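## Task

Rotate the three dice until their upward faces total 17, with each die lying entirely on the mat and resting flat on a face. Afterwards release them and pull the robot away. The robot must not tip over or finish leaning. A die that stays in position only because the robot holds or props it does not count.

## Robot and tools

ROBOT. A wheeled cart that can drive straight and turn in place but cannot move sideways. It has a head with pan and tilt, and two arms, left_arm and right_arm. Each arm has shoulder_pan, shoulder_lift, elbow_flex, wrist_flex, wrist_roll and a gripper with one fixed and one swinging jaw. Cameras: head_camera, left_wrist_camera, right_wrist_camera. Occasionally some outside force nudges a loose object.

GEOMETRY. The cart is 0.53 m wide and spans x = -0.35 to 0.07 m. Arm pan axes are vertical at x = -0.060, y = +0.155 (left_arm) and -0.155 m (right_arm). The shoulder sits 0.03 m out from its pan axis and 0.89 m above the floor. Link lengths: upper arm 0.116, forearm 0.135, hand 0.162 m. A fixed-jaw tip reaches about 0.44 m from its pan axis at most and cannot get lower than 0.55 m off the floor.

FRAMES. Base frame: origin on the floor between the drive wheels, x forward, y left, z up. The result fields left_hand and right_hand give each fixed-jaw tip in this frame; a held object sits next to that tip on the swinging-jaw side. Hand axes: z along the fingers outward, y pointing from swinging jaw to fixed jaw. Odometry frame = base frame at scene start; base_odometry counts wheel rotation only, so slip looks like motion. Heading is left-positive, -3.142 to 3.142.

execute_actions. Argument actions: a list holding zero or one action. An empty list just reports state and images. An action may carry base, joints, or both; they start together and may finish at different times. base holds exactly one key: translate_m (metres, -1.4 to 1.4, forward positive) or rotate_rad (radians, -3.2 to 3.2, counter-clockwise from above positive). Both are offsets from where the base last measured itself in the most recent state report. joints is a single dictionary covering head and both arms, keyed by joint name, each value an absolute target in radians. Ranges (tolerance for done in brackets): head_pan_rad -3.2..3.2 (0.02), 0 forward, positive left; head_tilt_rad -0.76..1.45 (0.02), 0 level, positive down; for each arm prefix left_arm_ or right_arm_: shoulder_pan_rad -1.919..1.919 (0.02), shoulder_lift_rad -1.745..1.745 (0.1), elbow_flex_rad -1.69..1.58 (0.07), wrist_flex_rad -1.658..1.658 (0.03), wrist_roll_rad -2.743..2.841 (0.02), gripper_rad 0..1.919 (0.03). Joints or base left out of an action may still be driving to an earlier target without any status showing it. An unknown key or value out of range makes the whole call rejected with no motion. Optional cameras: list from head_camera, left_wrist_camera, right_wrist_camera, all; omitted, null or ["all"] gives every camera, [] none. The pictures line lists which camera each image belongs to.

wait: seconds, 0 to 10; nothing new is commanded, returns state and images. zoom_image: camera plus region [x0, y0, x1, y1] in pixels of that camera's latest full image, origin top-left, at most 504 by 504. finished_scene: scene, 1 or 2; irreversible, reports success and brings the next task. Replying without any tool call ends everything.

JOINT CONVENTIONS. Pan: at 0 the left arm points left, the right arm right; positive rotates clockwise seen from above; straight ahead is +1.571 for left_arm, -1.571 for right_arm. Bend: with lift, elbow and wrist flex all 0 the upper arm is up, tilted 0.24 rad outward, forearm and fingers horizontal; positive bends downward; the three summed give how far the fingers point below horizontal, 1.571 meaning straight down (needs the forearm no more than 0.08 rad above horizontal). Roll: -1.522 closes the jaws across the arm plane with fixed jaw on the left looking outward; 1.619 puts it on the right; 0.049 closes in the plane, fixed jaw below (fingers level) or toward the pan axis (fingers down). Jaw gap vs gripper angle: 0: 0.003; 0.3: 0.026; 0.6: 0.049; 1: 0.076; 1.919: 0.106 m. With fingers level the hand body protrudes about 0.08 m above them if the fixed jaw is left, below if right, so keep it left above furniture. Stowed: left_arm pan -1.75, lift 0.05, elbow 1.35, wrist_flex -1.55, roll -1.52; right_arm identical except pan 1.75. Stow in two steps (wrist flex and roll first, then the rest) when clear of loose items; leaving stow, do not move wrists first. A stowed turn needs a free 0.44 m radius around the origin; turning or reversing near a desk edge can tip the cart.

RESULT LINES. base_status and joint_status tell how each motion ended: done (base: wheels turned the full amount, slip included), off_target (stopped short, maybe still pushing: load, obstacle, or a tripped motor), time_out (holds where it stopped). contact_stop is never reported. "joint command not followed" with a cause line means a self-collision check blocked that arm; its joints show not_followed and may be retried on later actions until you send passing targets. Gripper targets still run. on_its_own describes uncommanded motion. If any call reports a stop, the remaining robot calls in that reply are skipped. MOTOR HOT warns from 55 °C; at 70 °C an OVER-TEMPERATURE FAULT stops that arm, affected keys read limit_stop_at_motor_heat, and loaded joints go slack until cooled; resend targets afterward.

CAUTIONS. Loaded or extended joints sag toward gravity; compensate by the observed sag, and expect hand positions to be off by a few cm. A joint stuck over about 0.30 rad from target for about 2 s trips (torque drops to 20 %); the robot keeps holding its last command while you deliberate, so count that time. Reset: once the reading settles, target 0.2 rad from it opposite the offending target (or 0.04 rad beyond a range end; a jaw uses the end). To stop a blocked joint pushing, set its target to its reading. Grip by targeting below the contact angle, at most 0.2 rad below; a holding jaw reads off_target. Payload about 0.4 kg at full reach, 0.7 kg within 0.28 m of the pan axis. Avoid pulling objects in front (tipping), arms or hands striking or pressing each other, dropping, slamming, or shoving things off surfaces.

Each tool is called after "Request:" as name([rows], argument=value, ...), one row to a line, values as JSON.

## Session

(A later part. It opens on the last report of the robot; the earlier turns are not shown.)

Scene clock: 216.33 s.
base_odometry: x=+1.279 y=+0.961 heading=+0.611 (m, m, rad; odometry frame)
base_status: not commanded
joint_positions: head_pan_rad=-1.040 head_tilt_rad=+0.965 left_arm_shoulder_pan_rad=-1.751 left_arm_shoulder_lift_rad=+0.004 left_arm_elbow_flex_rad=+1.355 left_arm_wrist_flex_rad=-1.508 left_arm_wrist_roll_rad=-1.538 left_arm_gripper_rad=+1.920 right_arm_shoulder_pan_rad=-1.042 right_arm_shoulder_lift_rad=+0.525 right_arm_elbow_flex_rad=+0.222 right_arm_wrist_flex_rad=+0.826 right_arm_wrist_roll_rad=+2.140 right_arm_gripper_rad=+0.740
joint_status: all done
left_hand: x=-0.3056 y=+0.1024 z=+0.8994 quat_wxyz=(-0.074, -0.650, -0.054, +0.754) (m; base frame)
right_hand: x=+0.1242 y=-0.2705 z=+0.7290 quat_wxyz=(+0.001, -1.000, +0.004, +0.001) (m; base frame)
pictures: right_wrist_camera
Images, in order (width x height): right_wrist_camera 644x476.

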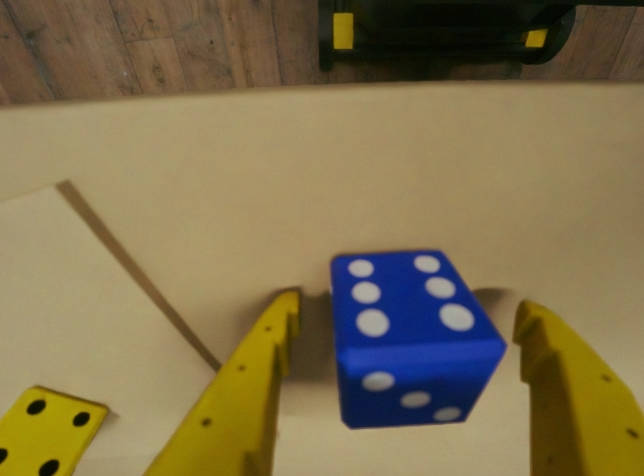

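The blue die sits between the jaws as with the yellow one. Closing.

Request:
execute_actions([
  {"joints": {"right_arm_gripper_rad": 0.15}},
], cameras=["right_wrist_camera"])

Request:
execute_actions([
  {"joints": {"right_arm_shoulder_lift_rad": 0.2, "right_arm_elbow_flex_rad": 0.02, "right_arm_wrist_flex_rad": 1.29, "right_arm_wrist_roll_rad": -1.522}},
], cameras=["right_wrist_camera"])

Scene clock: 221.07 s.
base_odometry: x=+1.279 y=+0.961 heading=+0.611 (m, m, rad; odometry frame)
base_status: not commanded
joint_positions: head_pan_rad=-1.040 head_tilt_rad=+0.965 left_arm_shoulder_pan_rad=-1.751 left_arm_shoulder_lift_rad=+0.004 left_arm_elbow_flex_rad=+1.355 left_arm_wrist_flex_rad=-1.508 left_arm_wrist_roll_rad=-1.538 left_arm_gripper_rad=+1.920 right_arm_shoulder_pan_rad=-1.048 right_arm_shoulder_lift_rad=+0.524 right_arm_elbow_flex_rad=+0.222 right_arm_wrist_flex_rad=+0.826 right_arm_wrist_roll_rad=+2.141 right_arm_gripper_rad=+0.365
joint_status: right_arm_gripper_rad off_target (ended at +0.365, target +0.150)
left_hand: x=-0.3056 y=+0.1024 z=+0.8994 quat_wxyz=(-0.074, -0.650, -0.054, +0.754) (m; base frame)
right_hand: x=+0.1251 y=-0.2695 z=+0.7293 quat_wxyz=(+0.000, -1.000, +0.000, +0.000) (m; base frame)
pictures: right_wrist_camera
Images, in order (width x height): right_wrist_camera 644x476.

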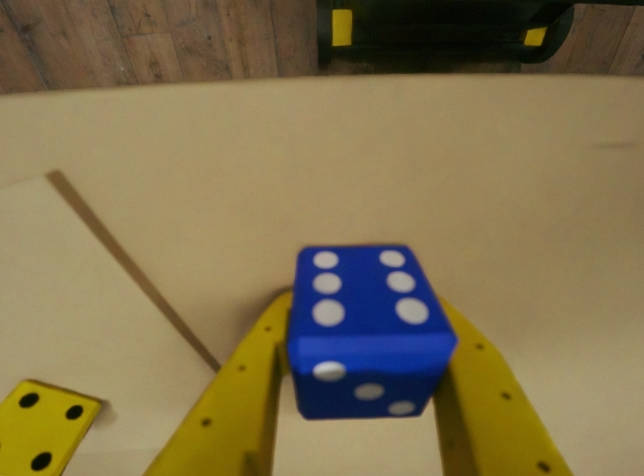

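Scene clock: 224.67 s.
base_odometry: x=+1.279 y=+0.961 heading=+0.611 (m, m, rad; odometry frame)
base_status: not commanded
joint_positions: head_pan_rad=-1.040 head_tilt_rad=+0.965 left_arm_shoulder_pan_rad=-1.751 left_arm_shoulder_lift_rad=+0.004 left_arm_elbow_flex_rad=+1.355 left_arm_wrist_flex_rad=-1.508 left_arm_wrist_roll_rad=-1.538 left_arm_gripper_rad=+1.920 right_arm_shoulder_pan_rad=-1.048 right_arm_shoulder_lift_rad=+0.248 right_arm_elbow_flex_rad=+0.055 right_arm_wrist_flex_rad=+1.283 right_arm_wrist_roll_rad=-1.513 right_arm_gripper_rad=+0.365
joint_status: all done
left_hand: x=-0.3056 y=+0.1024 z=+0.8994 quat_wxyz=(-0.074, -0.650, -0.054, +0.754) (m; base frame)
right_hand: x=+0.1283 y=-0.2545 z=+0.8006 quat_wxyz=(-0.007, +0.254, +0.967, +0.002) (m; base frame)
pictures: right_wrist_camera
Images, in order (width x height): right_wrist_camera 644x476.

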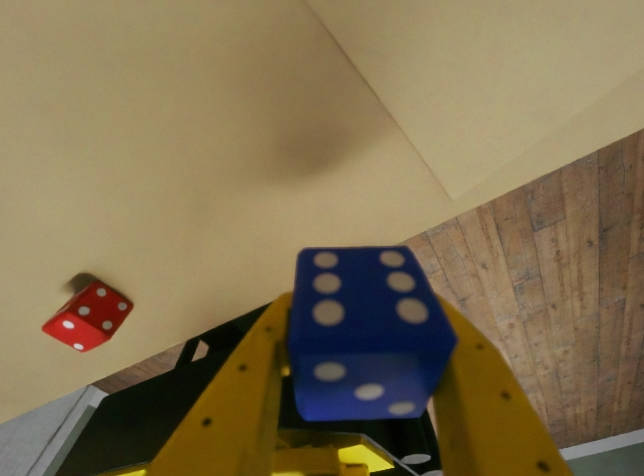

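Request:
execute_actions([
  {"joints": {"right_arm_shoulder_pan_rad": -0.68, "right_arm_wrist_flex_rad": -0.1}},
], cameras=["head_camera"])

Request:
execute_actions([
  {"joints": {"right_arm_shoulder_lift_rad": 0.88, "right_arm_elbow_flex_rad": 0.47, "right_arm_wrist_flex_rad": -1.04}},
], cameras=["head_camera", "right_wrist_camera"])

Scene clock: 231.50 s.
base_odometry: x=+1.279 y=+0.961 heading=+0.611 (m, m, rad; odometry frame)
base_status: not commanded
joint_positions: head_pan_rad=-1.040 head_tilt_rad=+0.965 left_arm_shoulder_pan_rad=-1.751 left_arm_shoulder_lift_rad=+0.004 left_arm_elbow_flex_rad=+1.355 left_arm_wrist_flex_rad=-1.508 left_arm_wrist_roll_rad=-1.538 left_arm_gripper_rad=+1.920 right_arm_shoulder_pan_rad=-0.688 right_arm_shoulder_lift_rad=+0.248 right_arm_elbow_flex_rad=+0.055 right_arm_wrist_flex_rad=-0.080 right_arm_wrist_roll_rad=-1.513 right_arm_gripper_rad=+0.365
joint_status: all done
left_hand: x=-0.3056 y=+0.1024 z=+0.8994 quat_wxyz=(-0.074, -0.650, -0.054, +0.754) (m; base frame)
right_hand: x=+0.1822 y=-0.4375 z=+0.9255 quat_wxyz=(+0.563, +0.330, +0.708, -0.269) (m; base frame)
pictures: head_camera
Images, in order (width x height): head_camera 644x476.

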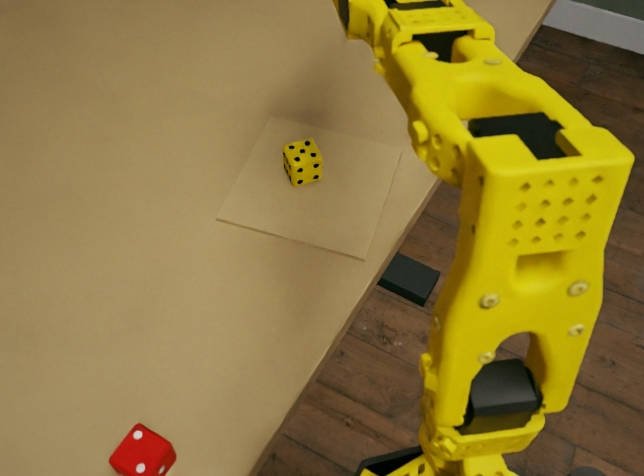

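Scene clock: 232.90 s.
base_odometry: x=+1.279 y=+0.961 heading=+0.611 (m, m, rad; odometry frame)
base_status: not commanded
joint_positions: head_pan_rad=-1.040 head_tilt_rad=+0.965 left_arm_shoulder_pan_rad=-1.751 left_arm_shoulder_lift_rad=+0.004 left_arm_elbow_flex_rad=+1.355 left_arm_wrist_flex_rad=-1.508 left_arm_wrist_roll_rad=-1.538 left_arm_gripper_rad=+1.920 right_arm_shoulder_pan_rad=-0.688 right_arm_shoulder_lift_rad=+0.898 right_arm_elbow_flex_rad=+0.470 right_arm_wrist_flex_rad=-1.022 right_arm_wrist_roll_rad=-1.513 right_arm_gripper_rad=+0.365
joint_status: all done
left_hand: x=-0.3056 y=+0.1024 z=+0.8994 quat_wxyz=(-0.074, -0.650, -0.054, +0.754) (m; base frame)
right_hand: x=+0.1485 y=-0.3966 z=+0.7564 quat_wxyz=(+0.519, +0.346, +0.742, -0.248) (m; base frame)
pictures: head_camera, right_wrist_camera
Images, in order (width x height): head_camera 644x476, right_wrist_camera 644x476.

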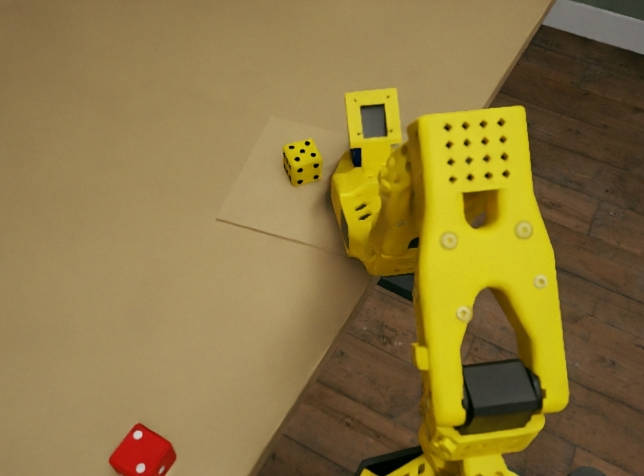

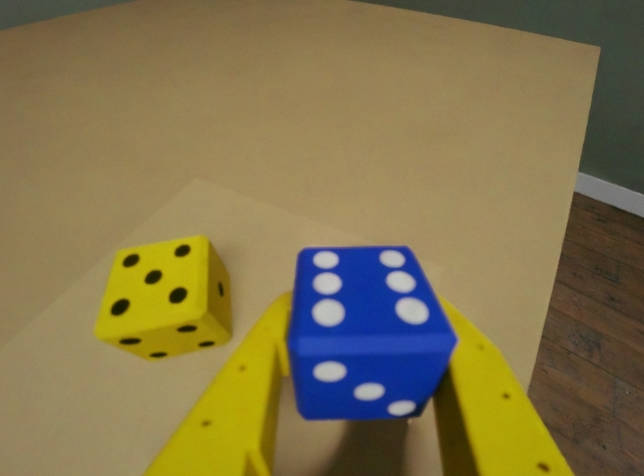

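Request:
execute_actions([
  {"joints": {"right_arm_shoulder_pan_rad": -0.745, "right_arm_shoulder_lift_rad": 0.865, "right_arm_elbow_flex_rad": 0.715, "right_arm_wrist_flex_rad": -1.255}},
], cameras=["head_camera", "right_wrist_camera"])

Scene clock: 240.97 s.
base_odometry: x=+1.279 y=+0.961 heading=+0.611 (m, m, rad; odometry frame)
base_status: not commanded
joint_positions: head_pan_rad=-1.040 head_tilt_rad=+0.965 left_arm_shoulder_pan_rad=-1.751 left_arm_shoulder_lift_rad=+0.004 left_arm_elbow_flex_rad=+1.355 left_arm_wrist_flex_rad=-1.508 left_arm_wrist_roll_rad=-1.538 left_arm_gripper_rad=+1.920 right_arm_shoulder_pan_rad=-0.737 right_arm_shoulder_lift_rad=+0.898 right_arm_elbow_flex_rad=+0.714 right_arm_wrist_flex_rad=-1.237 right_arm_wrist_roll_rad=-1.513 right_arm_gripper_rad=+0.365
joint_status: all done
left_hand: x=-0.3056 y=+0.1024 z=+0.8994 quat_wxyz=(-0.074, -0.650, -0.054, +0.754) (m; base frame)
right_hand: x=+0.1371 y=-0.3607 z=+0.7481 quat_wxyz=(+0.514, +0.331, +0.757, -0.230) (m; base frame)
pictures: head_camera, right_wrist_camera
Images, in order (width x height): head_camera 644x476, right_wrist_camera 644x476.

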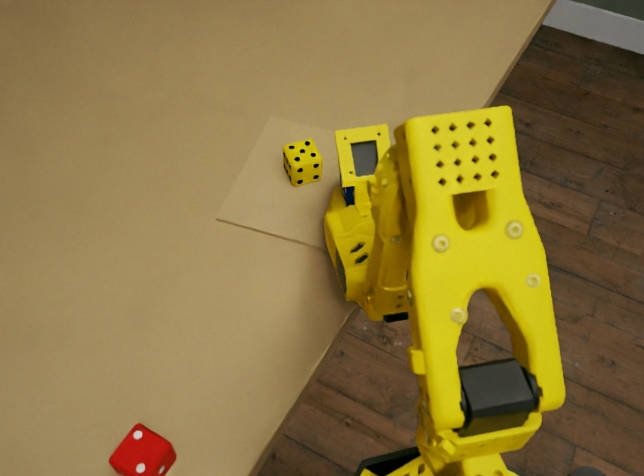

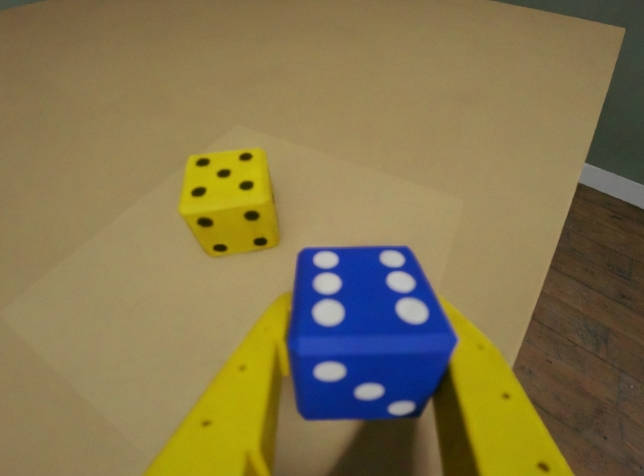

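Request:
execute_actions([
  {"joints": {"right_arm_shoulder_pan_rad": -0.83}},
], cameras=["right_wrist_camera"])

Scene clock: 254.83 s.
base_odometry: x=+1.279 y=+0.961 heading=+0.611 (m, m, rad; odometry frame)
base_status: not commanded
joint_positions: head_pan_rad=-1.040 head_tilt_rad=+0.965 left_arm_shoulder_pan_rad=-1.751 left_arm_shoulder_lift_rad=+0.004 left_arm_elbow_flex_rad=+1.355 left_arm_wrist_flex_rad=-1.508 left_arm_wrist_roll_rad=-1.538 left_arm_gripper_rad=+1.920 right_arm_shoulder_pan_rad=-0.821 right_arm_shoulder_lift_rad=+0.898 right_arm_elbow_flex_rad=+0.714 right_arm_wrist_flex_rad=-1.237 right_arm_wrist_roll_rad=-1.513 right_arm_gripper_rad=+0.365
joint_status: all done
left_hand: x=-0.3056 y=+0.1024 z=+0.8994 quat_wxyz=(-0.074, -0.650, -0.054, +0.754) (m; base frame)
right_hand: x=+0.1537 y=-0.3433 z=+0.7481 quat_wxyz=(+0.523, +0.299, +0.771, -0.208) (m; base frame)
pictures: right_wrist_camera
Images, in order (width x height): right_wrist_camera 644x476.

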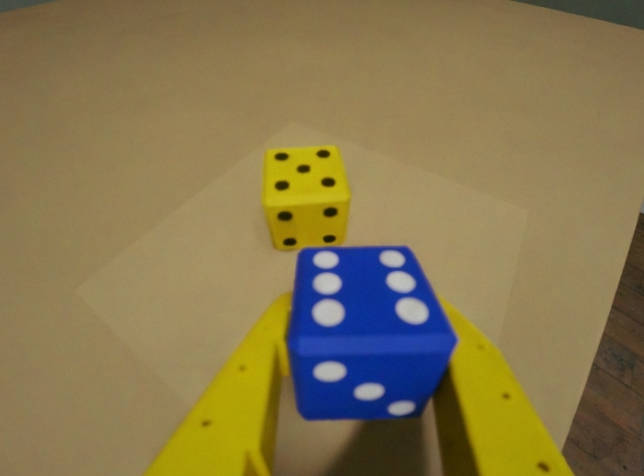

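Request:
execute_actions([
  {"joints": {"right_arm_shoulder_pan_rad": -0.795, "right_arm_shoulder_lift_rad": 1.02, "right_arm_elbow_flex_rad": 0.515, "right_arm_wrist_flex_rad": -1.195}},
], cameras=["right_wrist_camera"])

Scene clock: 266.30 s.
base_odometry: x=+1.279 y=+0.961 heading=+0.611 (m, m, rad; odometry frame)
base_status: not commanded
joint_positions: head_pan_rad=-1.040 head_tilt_rad=+0.965 left_arm_shoulder_pan_rad=-1.751 left_arm_shoulder_lift_rad=+0.004 left_arm_elbow_flex_rad=+1.355 left_arm_wrist_flex_rad=-1.508 left_arm_wrist_roll_rad=-1.538 left_arm_gripper_rad=+1.920 right_arm_shoulder_pan_rad=-0.803 right_arm_shoulder_lift_rad=+1.022 right_arm_elbow_flex_rad=+0.525 right_arm_wrist_flex_rad=-1.205 right_arm_wrist_roll_rad=-1.513 right_arm_gripper_rad=+0.365
joint_status: all done
left_hand: x=-0.3056 y=+0.1024 z=+0.8994 quat_wxyz=(-0.074, -0.650, -0.054, +0.754) (m; base frame)
right_hand: x=+0.1615 y=-0.3581 z=+0.7398 quat_wxyz=(+0.533, +0.303, +0.759, -0.218) (m; base frame)
pictures: right_wrist_camera
Images, in order (width x height): right_wrist_camera 644x476.

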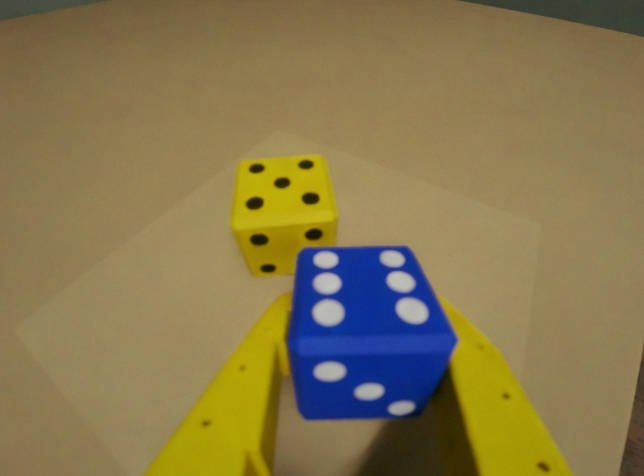

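Request:
execute_actions([
  {"joints": {"right_arm_gripper_rad": 0.65}},
], cameras=["right_wrist_camera"])

Scene clock: 272.73 s.
base_odometry: x=+1.279 y=+0.961 heading=+0.611 (m, m, rad; odometry frame)
base_status: not commanded
joint_positions: head_pan_rad=-1.040 head_tilt_rad=+0.965 left_arm_shoulder_pan_rad=-1.751 left_arm_shoulder_lift_rad=+0.004 left_arm_elbow_flex_rad=+1.355 left_arm_wrist_flex_rad=-1.508 left_arm_wrist_roll_rad=-1.538 left_arm_gripper_rad=+1.920 right_arm_shoulder_pan_rad=-0.803 right_arm_shoulder_lift_rad=+1.035 right_arm_elbow_flex_rad=+0.525 right_arm_wrist_flex_rad=-1.197 right_arm_wrist_roll_rad=-1.513 right_arm_gripper_rad=+0.639
joint_status: all done
left_hand: x=-0.3056 y=+0.1024 z=+0.8994 quat_wxyz=(-0.074, -0.650, -0.054, +0.754) (m; base frame)
right_hand: x=+0.1598 y=-0.3565 z=+0.7353 quat_wxyz=(+0.526, +0.305, +0.765, -0.215) (m; base frame)
pictures: right_wrist_camera
Images, in order (width x height): right_wrist_camera 644x476.

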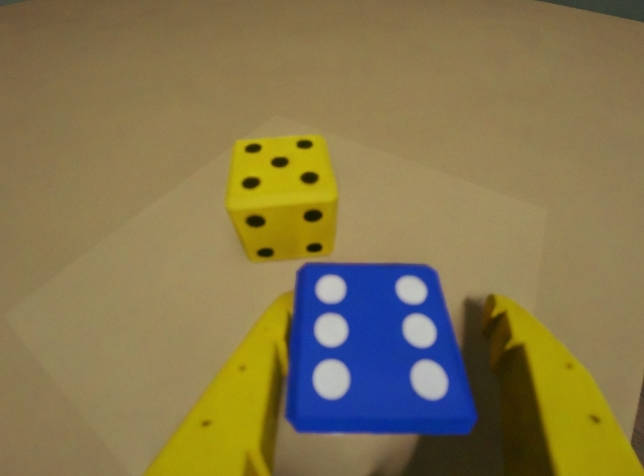

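Request:
execute_actions([
  {"joints": {"right_arm_shoulder_lift_rad": 0.61, "right_arm_elbow_flex_rad": 1.07, "right_arm_wrist_flex_rad": -1.3}},
], cameras=[])

Request:
execute_actions([
  {"base": {"translate_m": -0.04}, "joints": {"right_arm_shoulder_pan_rad": -1.5, "right_arm_shoulder_lift_rad": 0.0, "right_arm_elbow_flex_rad": 0.1, "right_arm_wrist_flex_rad": -0.2}},
], cameras=["head_camera"])

Request:
execute_actions([
  {"joints": {"right_arm_shoulder_pan_rad": -1.885, "right_arm_shoulder_lift_rad": 0.49, "right_arm_elbow_flex_rad": -0.41, "right_arm_wrist_flex_rad": 1.43, "right_arm_wrist_roll_rad": -1.835, "right_arm_gripper_rad": 0.75}},
], cameras=["right_wrist_camera"])

Scene clock: 291.37 s.
base_odometry: x=+1.279 y=+0.961 heading=+0.611 (m, m, rad; odometry frame)
base_status: not commanded
joint_positions: head_pan_rad=-1.040 head_tilt_rad=+0.965 left_arm_shoulder_pan_rad=-1.751 left_arm_shoulder_lift_rad=+0.004 left_arm_elbow_flex_rad=+1.355 left_arm_wrist_flex_rad=-1.508 left_arm_wrist_roll_rad=-1.538 left_arm_gripper_rad=+1.920 right_arm_shoulder_pan_rad=-0.803 right_arm_shoulder_lift_rad=+0.645 right_arm_elbow_flex_rad=+1.065 right_arm_wrist_flex_rad=-1.284 right_arm_wrist_roll_rad=-1.513 right_arm_gripper_rad=+0.640
joint_status: all done
left_hand: x=-0.3056 y=+0.1024 z=+0.8994 quat_wxyz=(-0.074, -0.650, -0.054, +0.754) (m; base frame)
right_hand: x=+0.1273 y=-0.3251 z=+0.7662 quat_wxyz=(+0.501, +0.311, +0.781, -0.205) (m; base frame)
pictures: none
No camera images: the call's "cameras" was empty. Leave "cameras" out to get every camera's image.

Scene clock: 292.87 s.
base_odometry: x=+1.245 y=+0.938 heading=+0.611 (m, m, rad; odometry frame)
base_status: done
joint_positions: head_pan_rad=-1.040 head_tilt_rad=+0.965 left_arm_shoulder_pan_rad=-1.751 left_arm_shoulder_lift_rad=+0.004 left_arm_elbow_flex_rad=+1.355 left_arm_wrist_flex_rad=-1.508 left_arm_wrist_roll_rad=-1.538 left_arm_gripper_rad=+1.920 right_arm_shoulder_pan_rad=-1.492 right_arm_shoulder_lift_rad=+0.047 right_arm_elbow_flex_rad=+0.147 right_arm_wrist_flex_rad=-0.201 right_arm_wrist_roll_rad=-1.513 right_arm_gripper_rad=+0.640
joint_status: all done
left_hand: x=-0.3056 y=+0.1024 z=+0.8994 quat_wxyz=(-0.074, -0.650, -0.054, +0.754) (m; base frame)
right_hand: x=+0.2970 y=-0.1755 z=+0.9854 quat_wxyz=(+0.709, +0.024, +0.704, -0.031) (m; base frame)
pictures: head_camera
Images, in order (width x height): head_camera 644x476.

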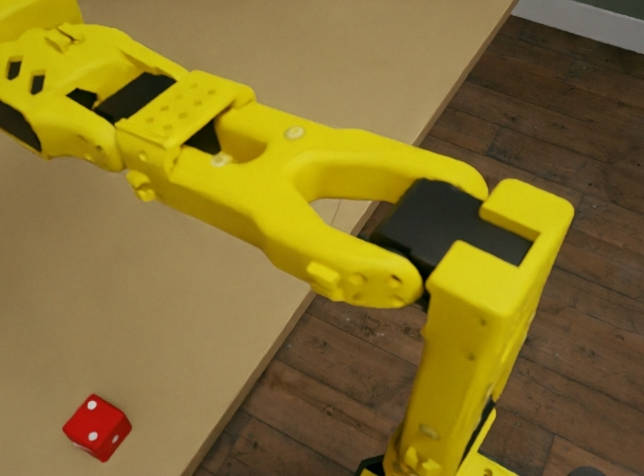

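Scene clock: 294.70 s.
base_odometry: x=+1.245 y=+0.938 heading=+0.611 (m, m, rad; odometry frame)
base_status: not commanded
joint_positions: head_pan_rad=-1.040 head_tilt_rad=+0.965 left_arm_shoulder_pan_rad=-1.751 left_arm_shoulder_lift_rad=+0.004 left_arm_elbow_flex_rad=+1.355 left_arm_wrist_flex_rad=-1.508 left_arm_wrist_roll_rad=-1.538 left_arm_gripper_rad=+1.920 right_arm_shoulder_pan_rad=-1.877 right_arm_shoulder_lift_rad=+0.513 right_arm_elbow_flex_rad=-0.375 right_arm_wrist_flex_rad=+1.425 right_arm_wrist_roll_rad=-1.826 right_arm_gripper_rad=+0.740
joint_status: all done
left_hand: x=-0.3056 y=+0.1024 z=+0.8994 quat_wxyz=(-0.074, -0.650, -0.054, +0.754) (m; base frame)
right_hand: x=+0.1741 y=-0.0733 z=+0.8044 quat_wxyz=(+0.004, -0.001, +1.000, +0.001) (m; base frame)
pictures: right_wrist_camera
Images, in order (width x height): right_wrist_camera 644x476.

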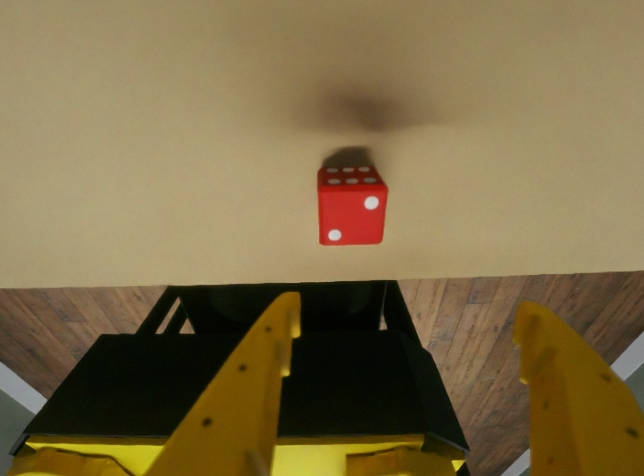

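Request:
execute_actions([
  {"joints": {"right_arm_shoulder_lift_rad": 0.63, "right_arm_elbow_flex_rad": -0.235, "right_arm_wrist_flex_rad": 1.14}},
], cameras=["right_wrist_camera"])

Scene clock: 299.40 s.
base_odometry: x=+1.245 y=+0.938 heading=+0.611 (m, m, rad; odometry frame)
base_status: not commanded
joint_positions: head_pan_rad=-1.040 head_tilt_rad=+0.965 left_arm_shoulder_pan_rad=-1.751 left_arm_shoulder_lift_rad=+0.004 left_arm_elbow_flex_rad=+1.355 left_arm_wrist_flex_rad=-1.508 left_arm_wrist_roll_rad=-1.538 left_arm_gripper_rad=+1.920 right_arm_shoulder_pan_rad=-1.877 right_arm_shoulder_lift_rad=+0.653 right_arm_elbow_flex_rad=-0.231 right_arm_wrist_flex_rad=+1.147 right_arm_wrist_roll_rad=-1.826 right_arm_gripper_rad=+0.740
joint_status: all done
left_hand: x=-0.3056 y=+0.1024 z=+0.8994 quat_wxyz=(-0.074, -0.650, -0.054, +0.754) (m; base frame)
right_hand: x=+0.1749 y=-0.0730 z=+0.7554 quat_wxyz=(+0.001, -0.001, +1.000, +0.000) (m; base frame)
pictures: right_wrist_camera
Images, in order (width x height): right_wrist_camera 644x476.

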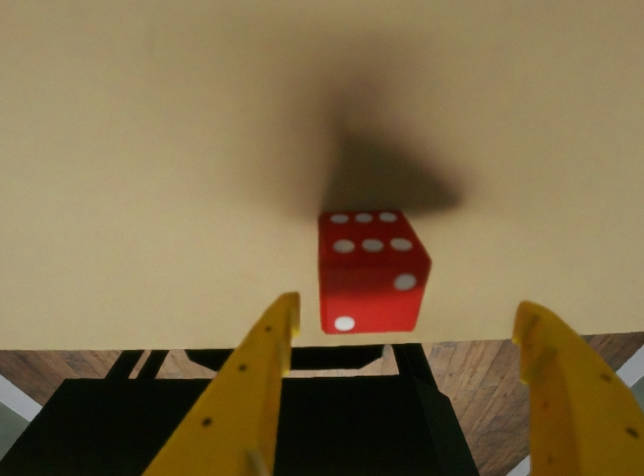

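Request:
execute_actions([
  {"joints": {"right_arm_shoulder_lift_rad": 0.71, "right_arm_elbow_flex_rad": -0.172, "right_arm_wrist_flex_rad": 1.0}},
], cameras=["right_wrist_camera"])

Scene clock: 304.20 s.
base_odometry: x=+1.245 y=+0.938 heading=+0.611 (m, m, rad; odometry frame)
base_status: not commanded
joint_positions: head_pan_rad=-1.040 head_tilt_rad=+0.965 left_arm_shoulder_pan_rad=-1.751 left_arm_shoulder_lift_rad=+0.004 left_arm_elbow_flex_rad=+1.355 left_arm_wrist_flex_rad=-1.508 left_arm_wrist_roll_rad=-1.538 left_arm_gripper_rad=+1.920 right_arm_shoulder_pan_rad=-1.877 right_arm_shoulder_lift_rad=+0.731 right_arm_elbow_flex_rad=-0.169 right_arm_wrist_flex_rad=+1.007 right_arm_wrist_roll_rad=-1.826 right_arm_gripper_rad=+0.740
joint_status: all done
left_hand: x=-0.3056 y=+0.1024 z=+0.8994 quat_wxyz=(-0.074, -0.650, -0.054, +0.754) (m; base frame)
right_hand: x=+0.1722 y=-0.0739 z=+0.7312 quat_wxyz=(+0.001, -0.001, +1.000, +0.000) (m; base frame)
pictures: right_wrist_camera
Images, in order (width x height): right_wrist_camera 644x476.

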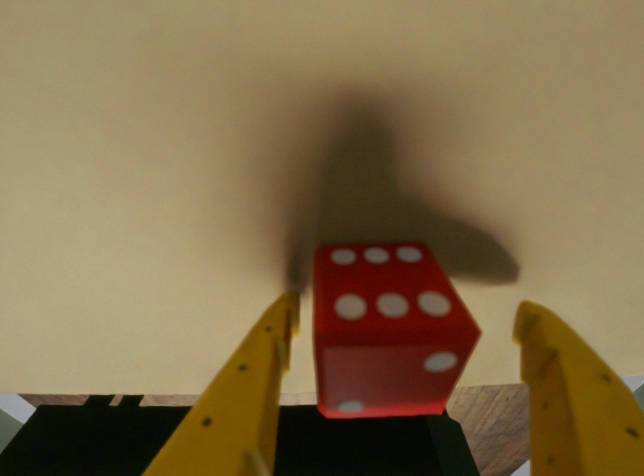

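Request:
execute_actions([
  {"joints": {"right_arm_gripper_rad": 0.15}},
], cameras=["right_wrist_camera"])

Request:
execute_actions([
  {"joints": {"right_arm_shoulder_lift_rad": 0.35, "right_arm_elbow_flex_rad": -0.2, "right_arm_wrist_flex_rad": 1.3, "right_arm_wrist_roll_rad": -1.522}},
], cameras=[])

Request:
execute_actions([
  {"joints": {"right_arm_shoulder_pan_rad": -1.06, "right_arm_wrist_flex_rad": -0.1, "head_pan_rad": -0.95}},
], cameras=["head_camera"])

Request:
execute_actions([
  {"joints": {"right_arm_shoulder_lift_rad": 0.93, "right_arm_elbow_flex_rad": 0.28, "right_arm_wrist_flex_rad": -0.895}},
], cameras=["head_camera", "right_wrist_camera"])

Scene clock: 313.13 s.
base_odometry: x=+1.245 y=+0.938 heading=+0.611 (m, m, rad; odometry frame)
base_status: not commanded
joint_positions: head_pan_rad=-1.040 head_tilt_rad=+0.965 left_arm_shoulder_pan_rad=-1.751 left_arm_shoulder_lift_rad=+0.004 left_arm_elbow_flex_rad=+1.355 left_arm_wrist_flex_rad=-1.508 left_arm_wrist_roll_rad=-1.538 left_arm_gripper_rad=+1.920 right_arm_shoulder_pan_rad=-1.877 right_arm_shoulder_lift_rad=+0.731 right_arm_elbow_flex_rad=-0.169 right_arm_wrist_flex_rad=+1.007 right_arm_wrist_roll_rad=-1.826 right_arm_gripper_rad=+0.365
joint_status: right_arm_gripper_rad off_target (ended at +0.365, target +0.150)
left_hand: x=-0.3056 y=+0.1024 z=+0.8994 quat_wxyz=(-0.074, -0.650, -0.054, +0.754) (m; base frame)
right_hand: x=+0.1722 y=-0.0739 z=+0.7312 quat_wxyz=(+0.001, -0.001, +1.000, +0.000) (m; base frame)
pictures: right_wrist_camera
Images, in order (width x height): right_wrist_camera 644x476.

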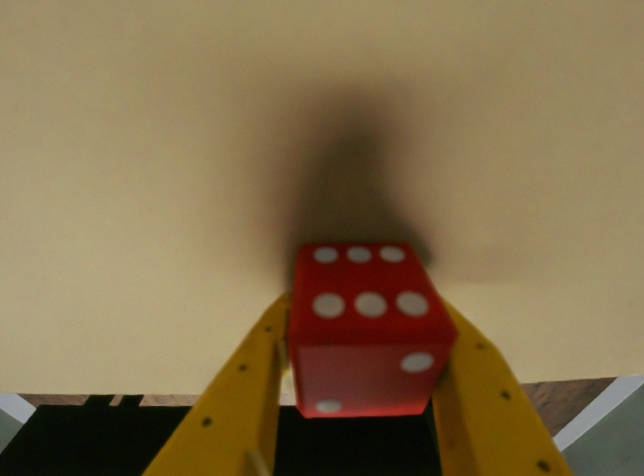

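Scene clock: 314.13 s.
base_odometry: x=+1.245 y=+0.938 heading=+0.611 (m, m, rad; odometry frame)
base_status: not commanded
joint_positions: head_pan_rad=-1.040 head_tilt_rad=+0.965 left_arm_shoulder_pan_rad=-1.751 left_arm_shoulder_lift_rad=+0.004 left_arm_elbow_flex_rad=+1.355 left_arm_wrist_flex_rad=-1.508 left_arm_wrist_roll_rad=-1.538 left_arm_gripper_rad=+1.920 right_arm_shoulder_pan_rad=-1.877 right_arm_shoulder_lift_rad=+0.401 right_arm_elbow_flex_rad=-0.169 right_arm_wrist_flex_rad=+1.294 right_arm_wrist_roll_rad=-1.533 right_arm_gripper_rad=+0.365
joint_status: all done
left_hand: x=-0.3056 y=+0.1024 z=+0.8994 quat_wxyz=(-0.074, -0.650, -0.054, +0.754) (m; base frame)
right_hand: x=+0.1662 y=-0.0754 z=+0.8004 quat_wxyz=(+0.022, -0.147, +0.989, +0.004) (m; base frame)
pictures: none
No camera images: the call's "cameras" was empty. Leave "cameras" out to get every camera's image.

Scene clock: 315.83 s.
base_odometry: x=+1.245 y=+0.938 heading=+0.611 (m, m, rad; odometry frame)
base_status: not commanded
joint_positions: head_pan_rad=-0.960 head_tilt_rad=+0.965 left_arm_shoulder_pan_rad=-1.751 left_arm_shoulder_lift_rad=+0.004 left_arm_elbow_flex_rad=+1.355 left_arm_wrist_flex_rad=-1.508 left_arm_wrist_roll_rad=-1.538 left_arm_gripper_rad=+1.920 right_arm_shoulder_pan_rad=-1.068 right_arm_shoulder_lift_rad=+0.401 right_arm_elbow_flex_rad=-0.169 right_arm_wrist_flex_rad=-0.082 right_arm_wrist_roll_rad=-1.533 right_arm_gripper_rad=+0.365
joint_status: all done
left_hand: x=-0.3056 y=+0.1024 z=+0.8994 quat_wxyz=(-0.074, -0.650, -0.054, +0.754) (m; base frame)
right_hand: x=+0.2867 y=-0.3367 z=+0.9367 quat_wxyz=(+0.633, +0.192, +0.733, -0.159) (m; base frame)
pictures: head_camera
Images, in order (width x height): head_camera 644x476.

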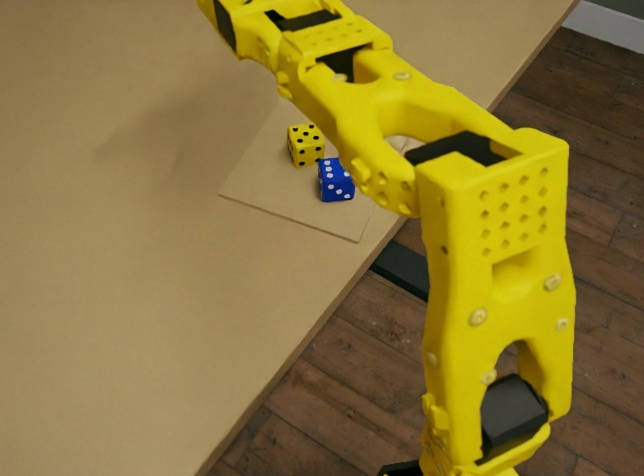

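Scene clock: 317.17 s.
base_odometry: x=+1.245 y=+0.938 heading=+0.611 (m, m, rad; odometry frame)
base_status: not commanded
joint_positions: head_pan_rad=-0.960 head_tilt_rad=+0.965 left_arm_shoulder_pan_rad=-1.751 left_arm_shoulder_lift_rad=+0.004 left_arm_elbow_flex_rad=+1.355 left_arm_wrist_flex_rad=-1.508 left_arm_wrist_roll_rad=-1.538 left_arm_gripper_rad=+1.920 right_arm_shoulder_pan_rad=-1.068 right_arm_shoulder_lift_rad=+0.953 right_arm_elbow_flex_rad=+0.282 right_arm_wrist_flex_rad=-0.876 right_arm_wrist_roll_rad=-1.533 right_arm_gripper_rad=+0.365
joint_status: all done
left_hand: x=-0.3056 y=+0.1024 z=+0.8994 quat_wxyz=(-0.074, -0.650, -0.054, +0.754) (m; base frame)
right_hand: x=+0.2400 y=-0.3110 z=+0.7543 quat_wxyz=(+0.553, +0.208, +0.795, -0.139) (m; base frame)
pictures: head_camera, right_wrist_camera
Images, in order (width x height): head_camera 644x476, right_wrist_camera 644x476.

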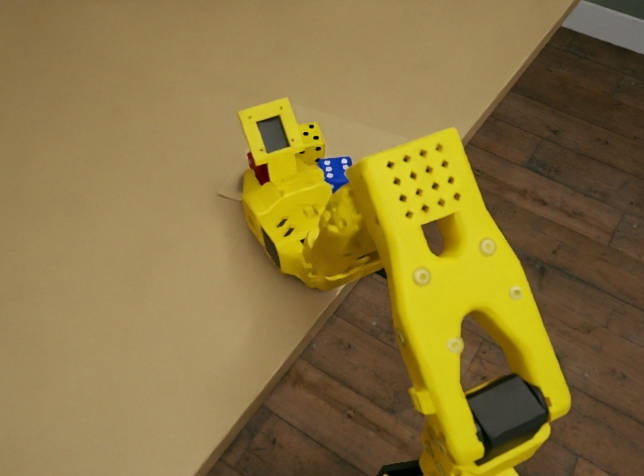

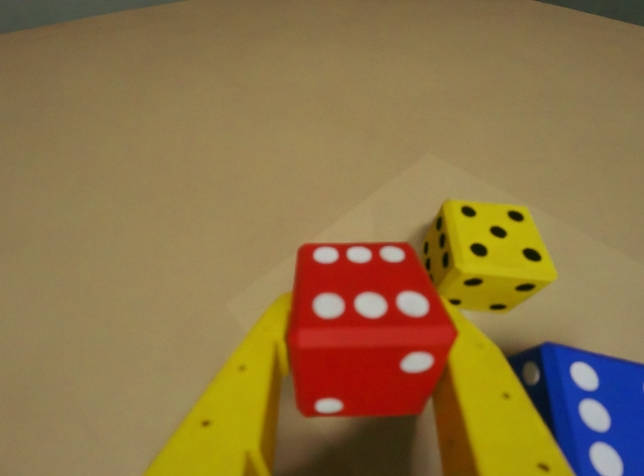

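Request:
execute_actions([
  {"joints": {"right_arm_shoulder_lift_rad": 1.0, "right_arm_elbow_flex_rad": 0.16, "right_arm_wrist_flex_rad": -0.83}},
], cameras=["right_wrist_camera"])

Scene clock: 330.20 s.
base_odometry: x=+1.245 y=+0.938 heading=+0.611 (m, m, rad; odometry frame)
base_status: not commanded
joint_positions: head_pan_rad=-0.960 head_tilt_rad=+0.965 left_arm_shoulder_pan_rad=-1.751 left_arm_shoulder_lift_rad=+0.004 left_arm_elbow_flex_rad=+1.355 left_arm_wrist_flex_rad=-1.508 left_arm_wrist_roll_rad=-1.538 left_arm_gripper_rad=+1.920 right_arm_shoulder_pan_rad=-1.068 right_arm_shoulder_lift_rad=+1.022 right_arm_elbow_flex_rad=+0.191 right_arm_wrist_flex_rad=-0.830 right_arm_wrist_roll_rad=-1.533 right_arm_gripper_rad=+0.365
joint_status: all done
left_hand: x=-0.3056 y=+0.1024 z=+0.8994 quat_wxyz=(-0.074, -0.650, -0.054, +0.754) (m; base frame)
right_hand: x=+0.2434 y=-0.3129 z=+0.7441 quat_wxyz=(+0.543, +0.210, +0.802, -0.136) (m; base frame)
pictures: right_wrist_camera
Images, in order (width x height): right_wrist_camera 644x476.

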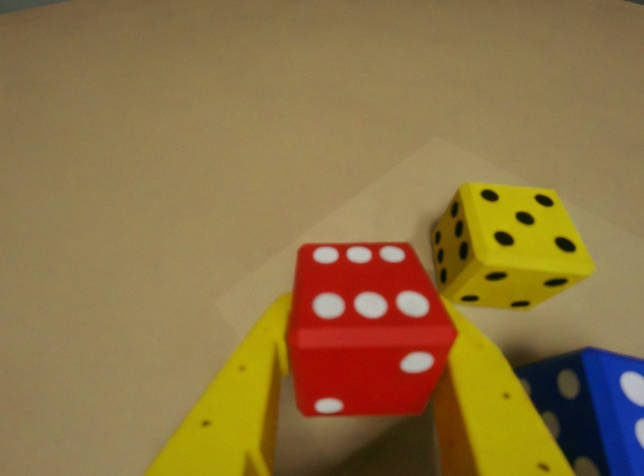

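Request:
execute_actions([
  {"joints": {"right_arm_shoulder_lift_rad": 1.065, "right_arm_elbow_flex_rad": 0.01, "right_arm_wrist_flex_rad": -0.755}},
], cameras=["right_wrist_camera"])

Scene clock: 338.17 s.
base_odometry: x=+1.245 y=+0.938 heading=+0.611 (m, m, rad; odometry frame)
base_status: not commanded
joint_positions: head_pan_rad=-0.960 head_tilt_rad=+0.965 left_arm_shoulder_pan_rad=-1.751 left_arm_shoulder_lift_rad=+0.004 left_arm_elbow_flex_rad=+1.355 left_arm_wrist_flex_rad=-1.508 left_arm_wrist_roll_rad=-1.538 left_arm_gripper_rad=+1.920 right_arm_shoulder_pan_rad=-1.068 right_arm_shoulder_lift_rad=+1.090 right_arm_elbow_flex_rad=+0.044 right_arm_wrist_flex_rad=-0.757 right_arm_wrist_roll_rad=-1.531 right_arm_gripper_rad=+0.365
joint_status: all done
left_hand: x=-0.3056 y=+0.1024 z=+0.8994 quat_wxyz=(-0.074, -0.650, -0.054, +0.754) (m; base frame)
right_hand: x=+0.2541 y=-0.3188 z=+0.7420 quat_wxyz=(+0.545, +0.209, +0.800, -0.137) (m; base frame)
pictures: right_wrist_camera
Images, in order (width x height): right_wrist_camera 644x476.

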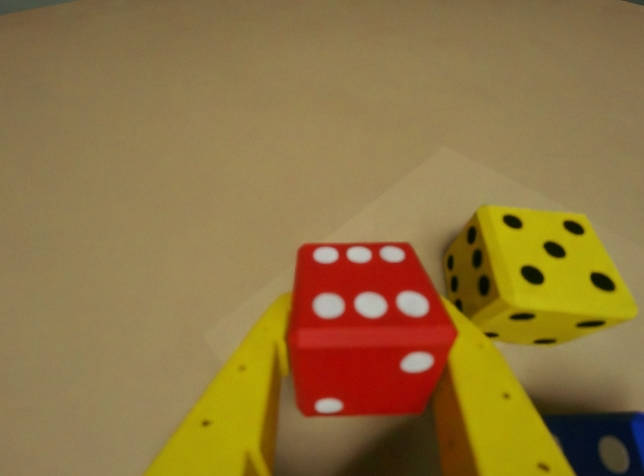

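Request:
execute_actions([
  {"joints": {"right_arm_gripper_rad": 0.5}},
], cameras=["right_wrist_camera"])

Scene clock: 342.90 s.
base_odometry: x=+1.245 y=+0.938 heading=+0.611 (m, m, rad; odometry frame)
base_status: not commanded
joint_positions: head_pan_rad=-0.960 head_tilt_rad=+0.965 left_arm_shoulder_pan_rad=-1.751 left_arm_shoulder_lift_rad=+0.004 left_arm_elbow_flex_rad=+1.355 left_arm_wrist_flex_rad=-1.508 left_arm_wrist_roll_rad=-1.538 left_arm_gripper_rad=+1.920 right_arm_shoulder_pan_rad=-1.068 right_arm_shoulder_lift_rad=+1.090 right_arm_elbow_flex_rad=+0.041 right_arm_wrist_flex_rad=-0.757 right_arm_wrist_roll_rad=-1.531 right_arm_gripper_rad=+0.489
joint_status: all done
left_hand: x=-0.3056 y=+0.1024 z=+0.8994 quat_wxyz=(-0.074, -0.650, -0.054, +0.754) (m; base frame)
right_hand: x=+0.2546 y=-0.3190 z=+0.7427 quat_wxyz=(+0.546, +0.209, +0.799, -0.138) (m; base frame)
pictures: right_wrist_camera
Images, in order (width x height): right_wrist_camera 644x476.

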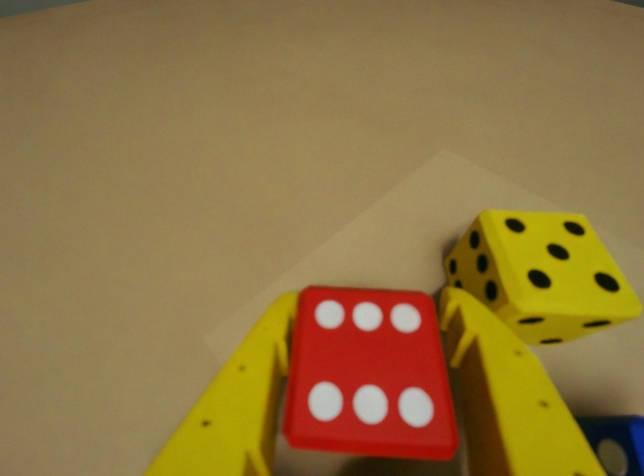

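Request:
execute_actions([
  {"joints": {"right_arm_shoulder_lift_rad": 0.67, "right_arm_elbow_flex_rad": 0.31, "right_arm_wrist_flex_rad": -0.66}},
], cameras=[])

Request:
execute_actions([
  {"joints": {"right_arm_shoulder_pan_rad": -1.75, "right_arm_shoulder_lift_rad": 0.0, "right_arm_elbow_flex_rad": 0.4, "right_arm_wrist_flex_rad": -0.4}},
], cameras=["head_camera"])

Scene clock: 348.17 s.
base_odometry: x=+1.245 y=+0.938 heading=+0.611 (m, m, rad; odometry frame)
base_status: not commanded
joint_positions: head_pan_rad=-0.960 head_tilt_rad=+0.965 left_arm_shoulder_pan_rad=-1.751 left_arm_shoulder_lift_rad=+0.004 left_arm_elbow_flex_rad=+1.355 left_arm_wrist_flex_rad=-1.508 left_arm_wrist_roll_rad=-1.538 left_arm_gripper_rad=+1.920 right_arm_shoulder_pan_rad=-1.068 right_arm_shoulder_lift_rad=+0.723 right_arm_elbow_flex_rad=+0.312 right_arm_wrist_flex_rad=-0.660 right_arm_wrist_roll_rad=-1.531 right_arm_gripper_rad=+0.490
joint_status: all done
left_hand: x=-0.3056 y=+0.1024 z=+0.8994 quat_wxyz=(-0.074, -0.650, -0.054, +0.754) (m; base frame)
right_hand: x=+0.2491 y=-0.3160 z=+0.7875 quat_wxyz=(+0.546, +0.209, +0.800, -0.137) (m; base frame)
pictures: none
No camera images: the call's "cameras" was empty. Leave "cameras" out to get every camera's image.

Scene clock: 349.40 s.
base_odometry: x=+1.245 y=+0.938 heading=+0.611 (m, m, rad; odometry frame)
base_status: not commanded
joint_positions: head_pan_rad=-0.960 head_tilt_rad=+0.965 left_arm_shoulder_pan_rad=-1.751 left_arm_shoulder_lift_rad=+0.004 left_arm_elbow_flex_rad=+1.355 left_arm_wrist_flex_rad=-1.508 left_arm_wrist_roll_rad=-1.538 left_arm_gripper_rad=+1.920 right_arm_shoulder_pan_rad=-1.742 right_arm_shoulder_lift_rad=+0.047 right_arm_elbow_flex_rad=+0.406 right_arm_wrist_flex_rad=-0.402 right_arm_wrist_roll_rad=-1.531 right_arm_gripper_rad=+0.490
joint_status: all done
left_hand: x=-0.3056 y=+0.1024 z=+0.8994 quat_wxyz=(-0.074, -0.650, -0.054, +0.754) (m; base frame)
right_hand: x=+0.2812 y=-0.0882 z=+0.9426 quat_wxyz=(+0.686, -0.059, +0.722, +0.062) (m; base frame)
pictures: head_camera
Images, in order (width x height): head_camera 644x476.

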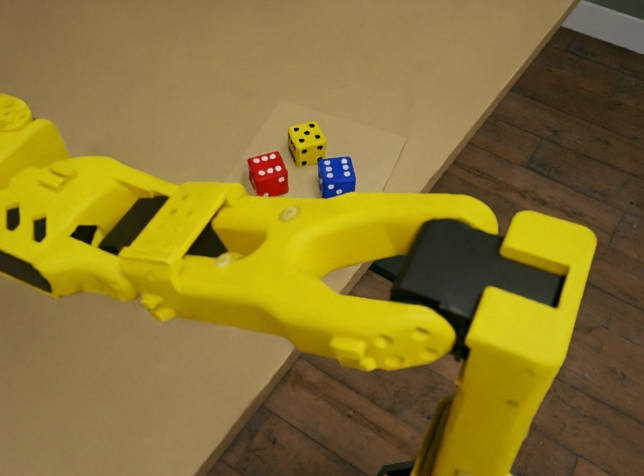

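Request:
zoom_image(camera="head_camera", region=[200, 80, 420, 220])

Region (200, 80, 420, 220) of head_camera's 644x476 image, scaled by 2.291; it fills the top 321 rows of this view, and the rest is white.

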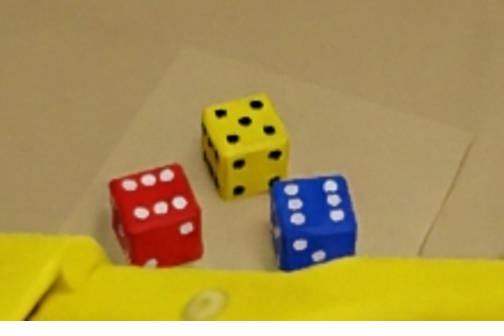

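Request:
execute_actions([
  {"joints": {"right_arm_shoulder_pan_rad": -1.85, "right_arm_shoulder_lift_rad": 0.05, "right_arm_elbow_flex_rad": 1.35, "right_arm_wrist_flex_rad": -1.55}},
], cameras=["head_camera"])

Scene clock: 362.27 s.
base_odometry: x=+1.245 y=+0.938 heading=+0.611 (m, m, rad; odometry frame)
base_status: not commanded
joint_positions: head_pan_rad=-0.960 head_tilt_rad=+0.965 left_arm_shoulder_pan_rad=-1.751 left_arm_shoulder_lift_rad=+0.004 left_arm_elbow_flex_rad=+1.355 left_arm_wrist_flex_rad=-1.508 left_arm_wrist_roll_rad=-1.538 left_arm_gripper_rad=+1.920 right_arm_shoulder_pan_rad=-1.842 right_arm_shoulder_lift_rad=+0.064 right_arm_elbow_flex_rad=+1.349 right_arm_wrist_flex_rad=-1.533 right_arm_wrist_roll_rad=-1.531 right_arm_gripper_rad=+0.490
joint_status: all done
left_hand: x=-0.3056 y=+0.1024 z=+0.8994 quat_wxyz=(-0.074, -0.650, -0.054, +0.754) (m; base frame)
right_hand: x=+0.1800 y=-0.0804 z=+0.8913 quat_wxyz=(+0.741, -0.087, +0.658, +0.104) (m; base frame)
pictures: head_camera
Images, in order (width x height): head_camera 644x476.

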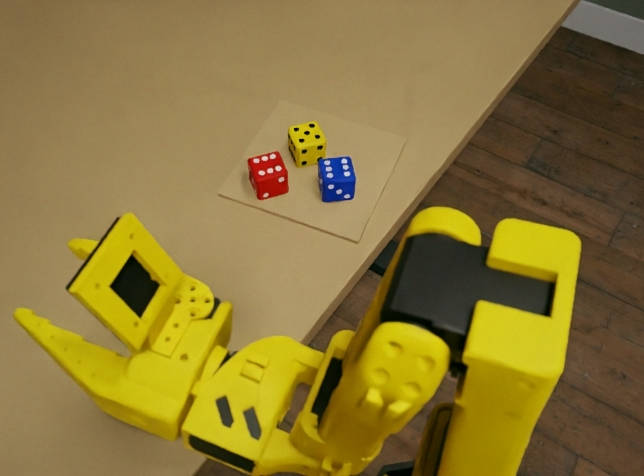

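All three dice sit flat and fully on the mat, showing 6 + 5 + 6 = 17, and the arm is clear.

Request:
finished_scene(scene=2)

The scene is finished: the task was done.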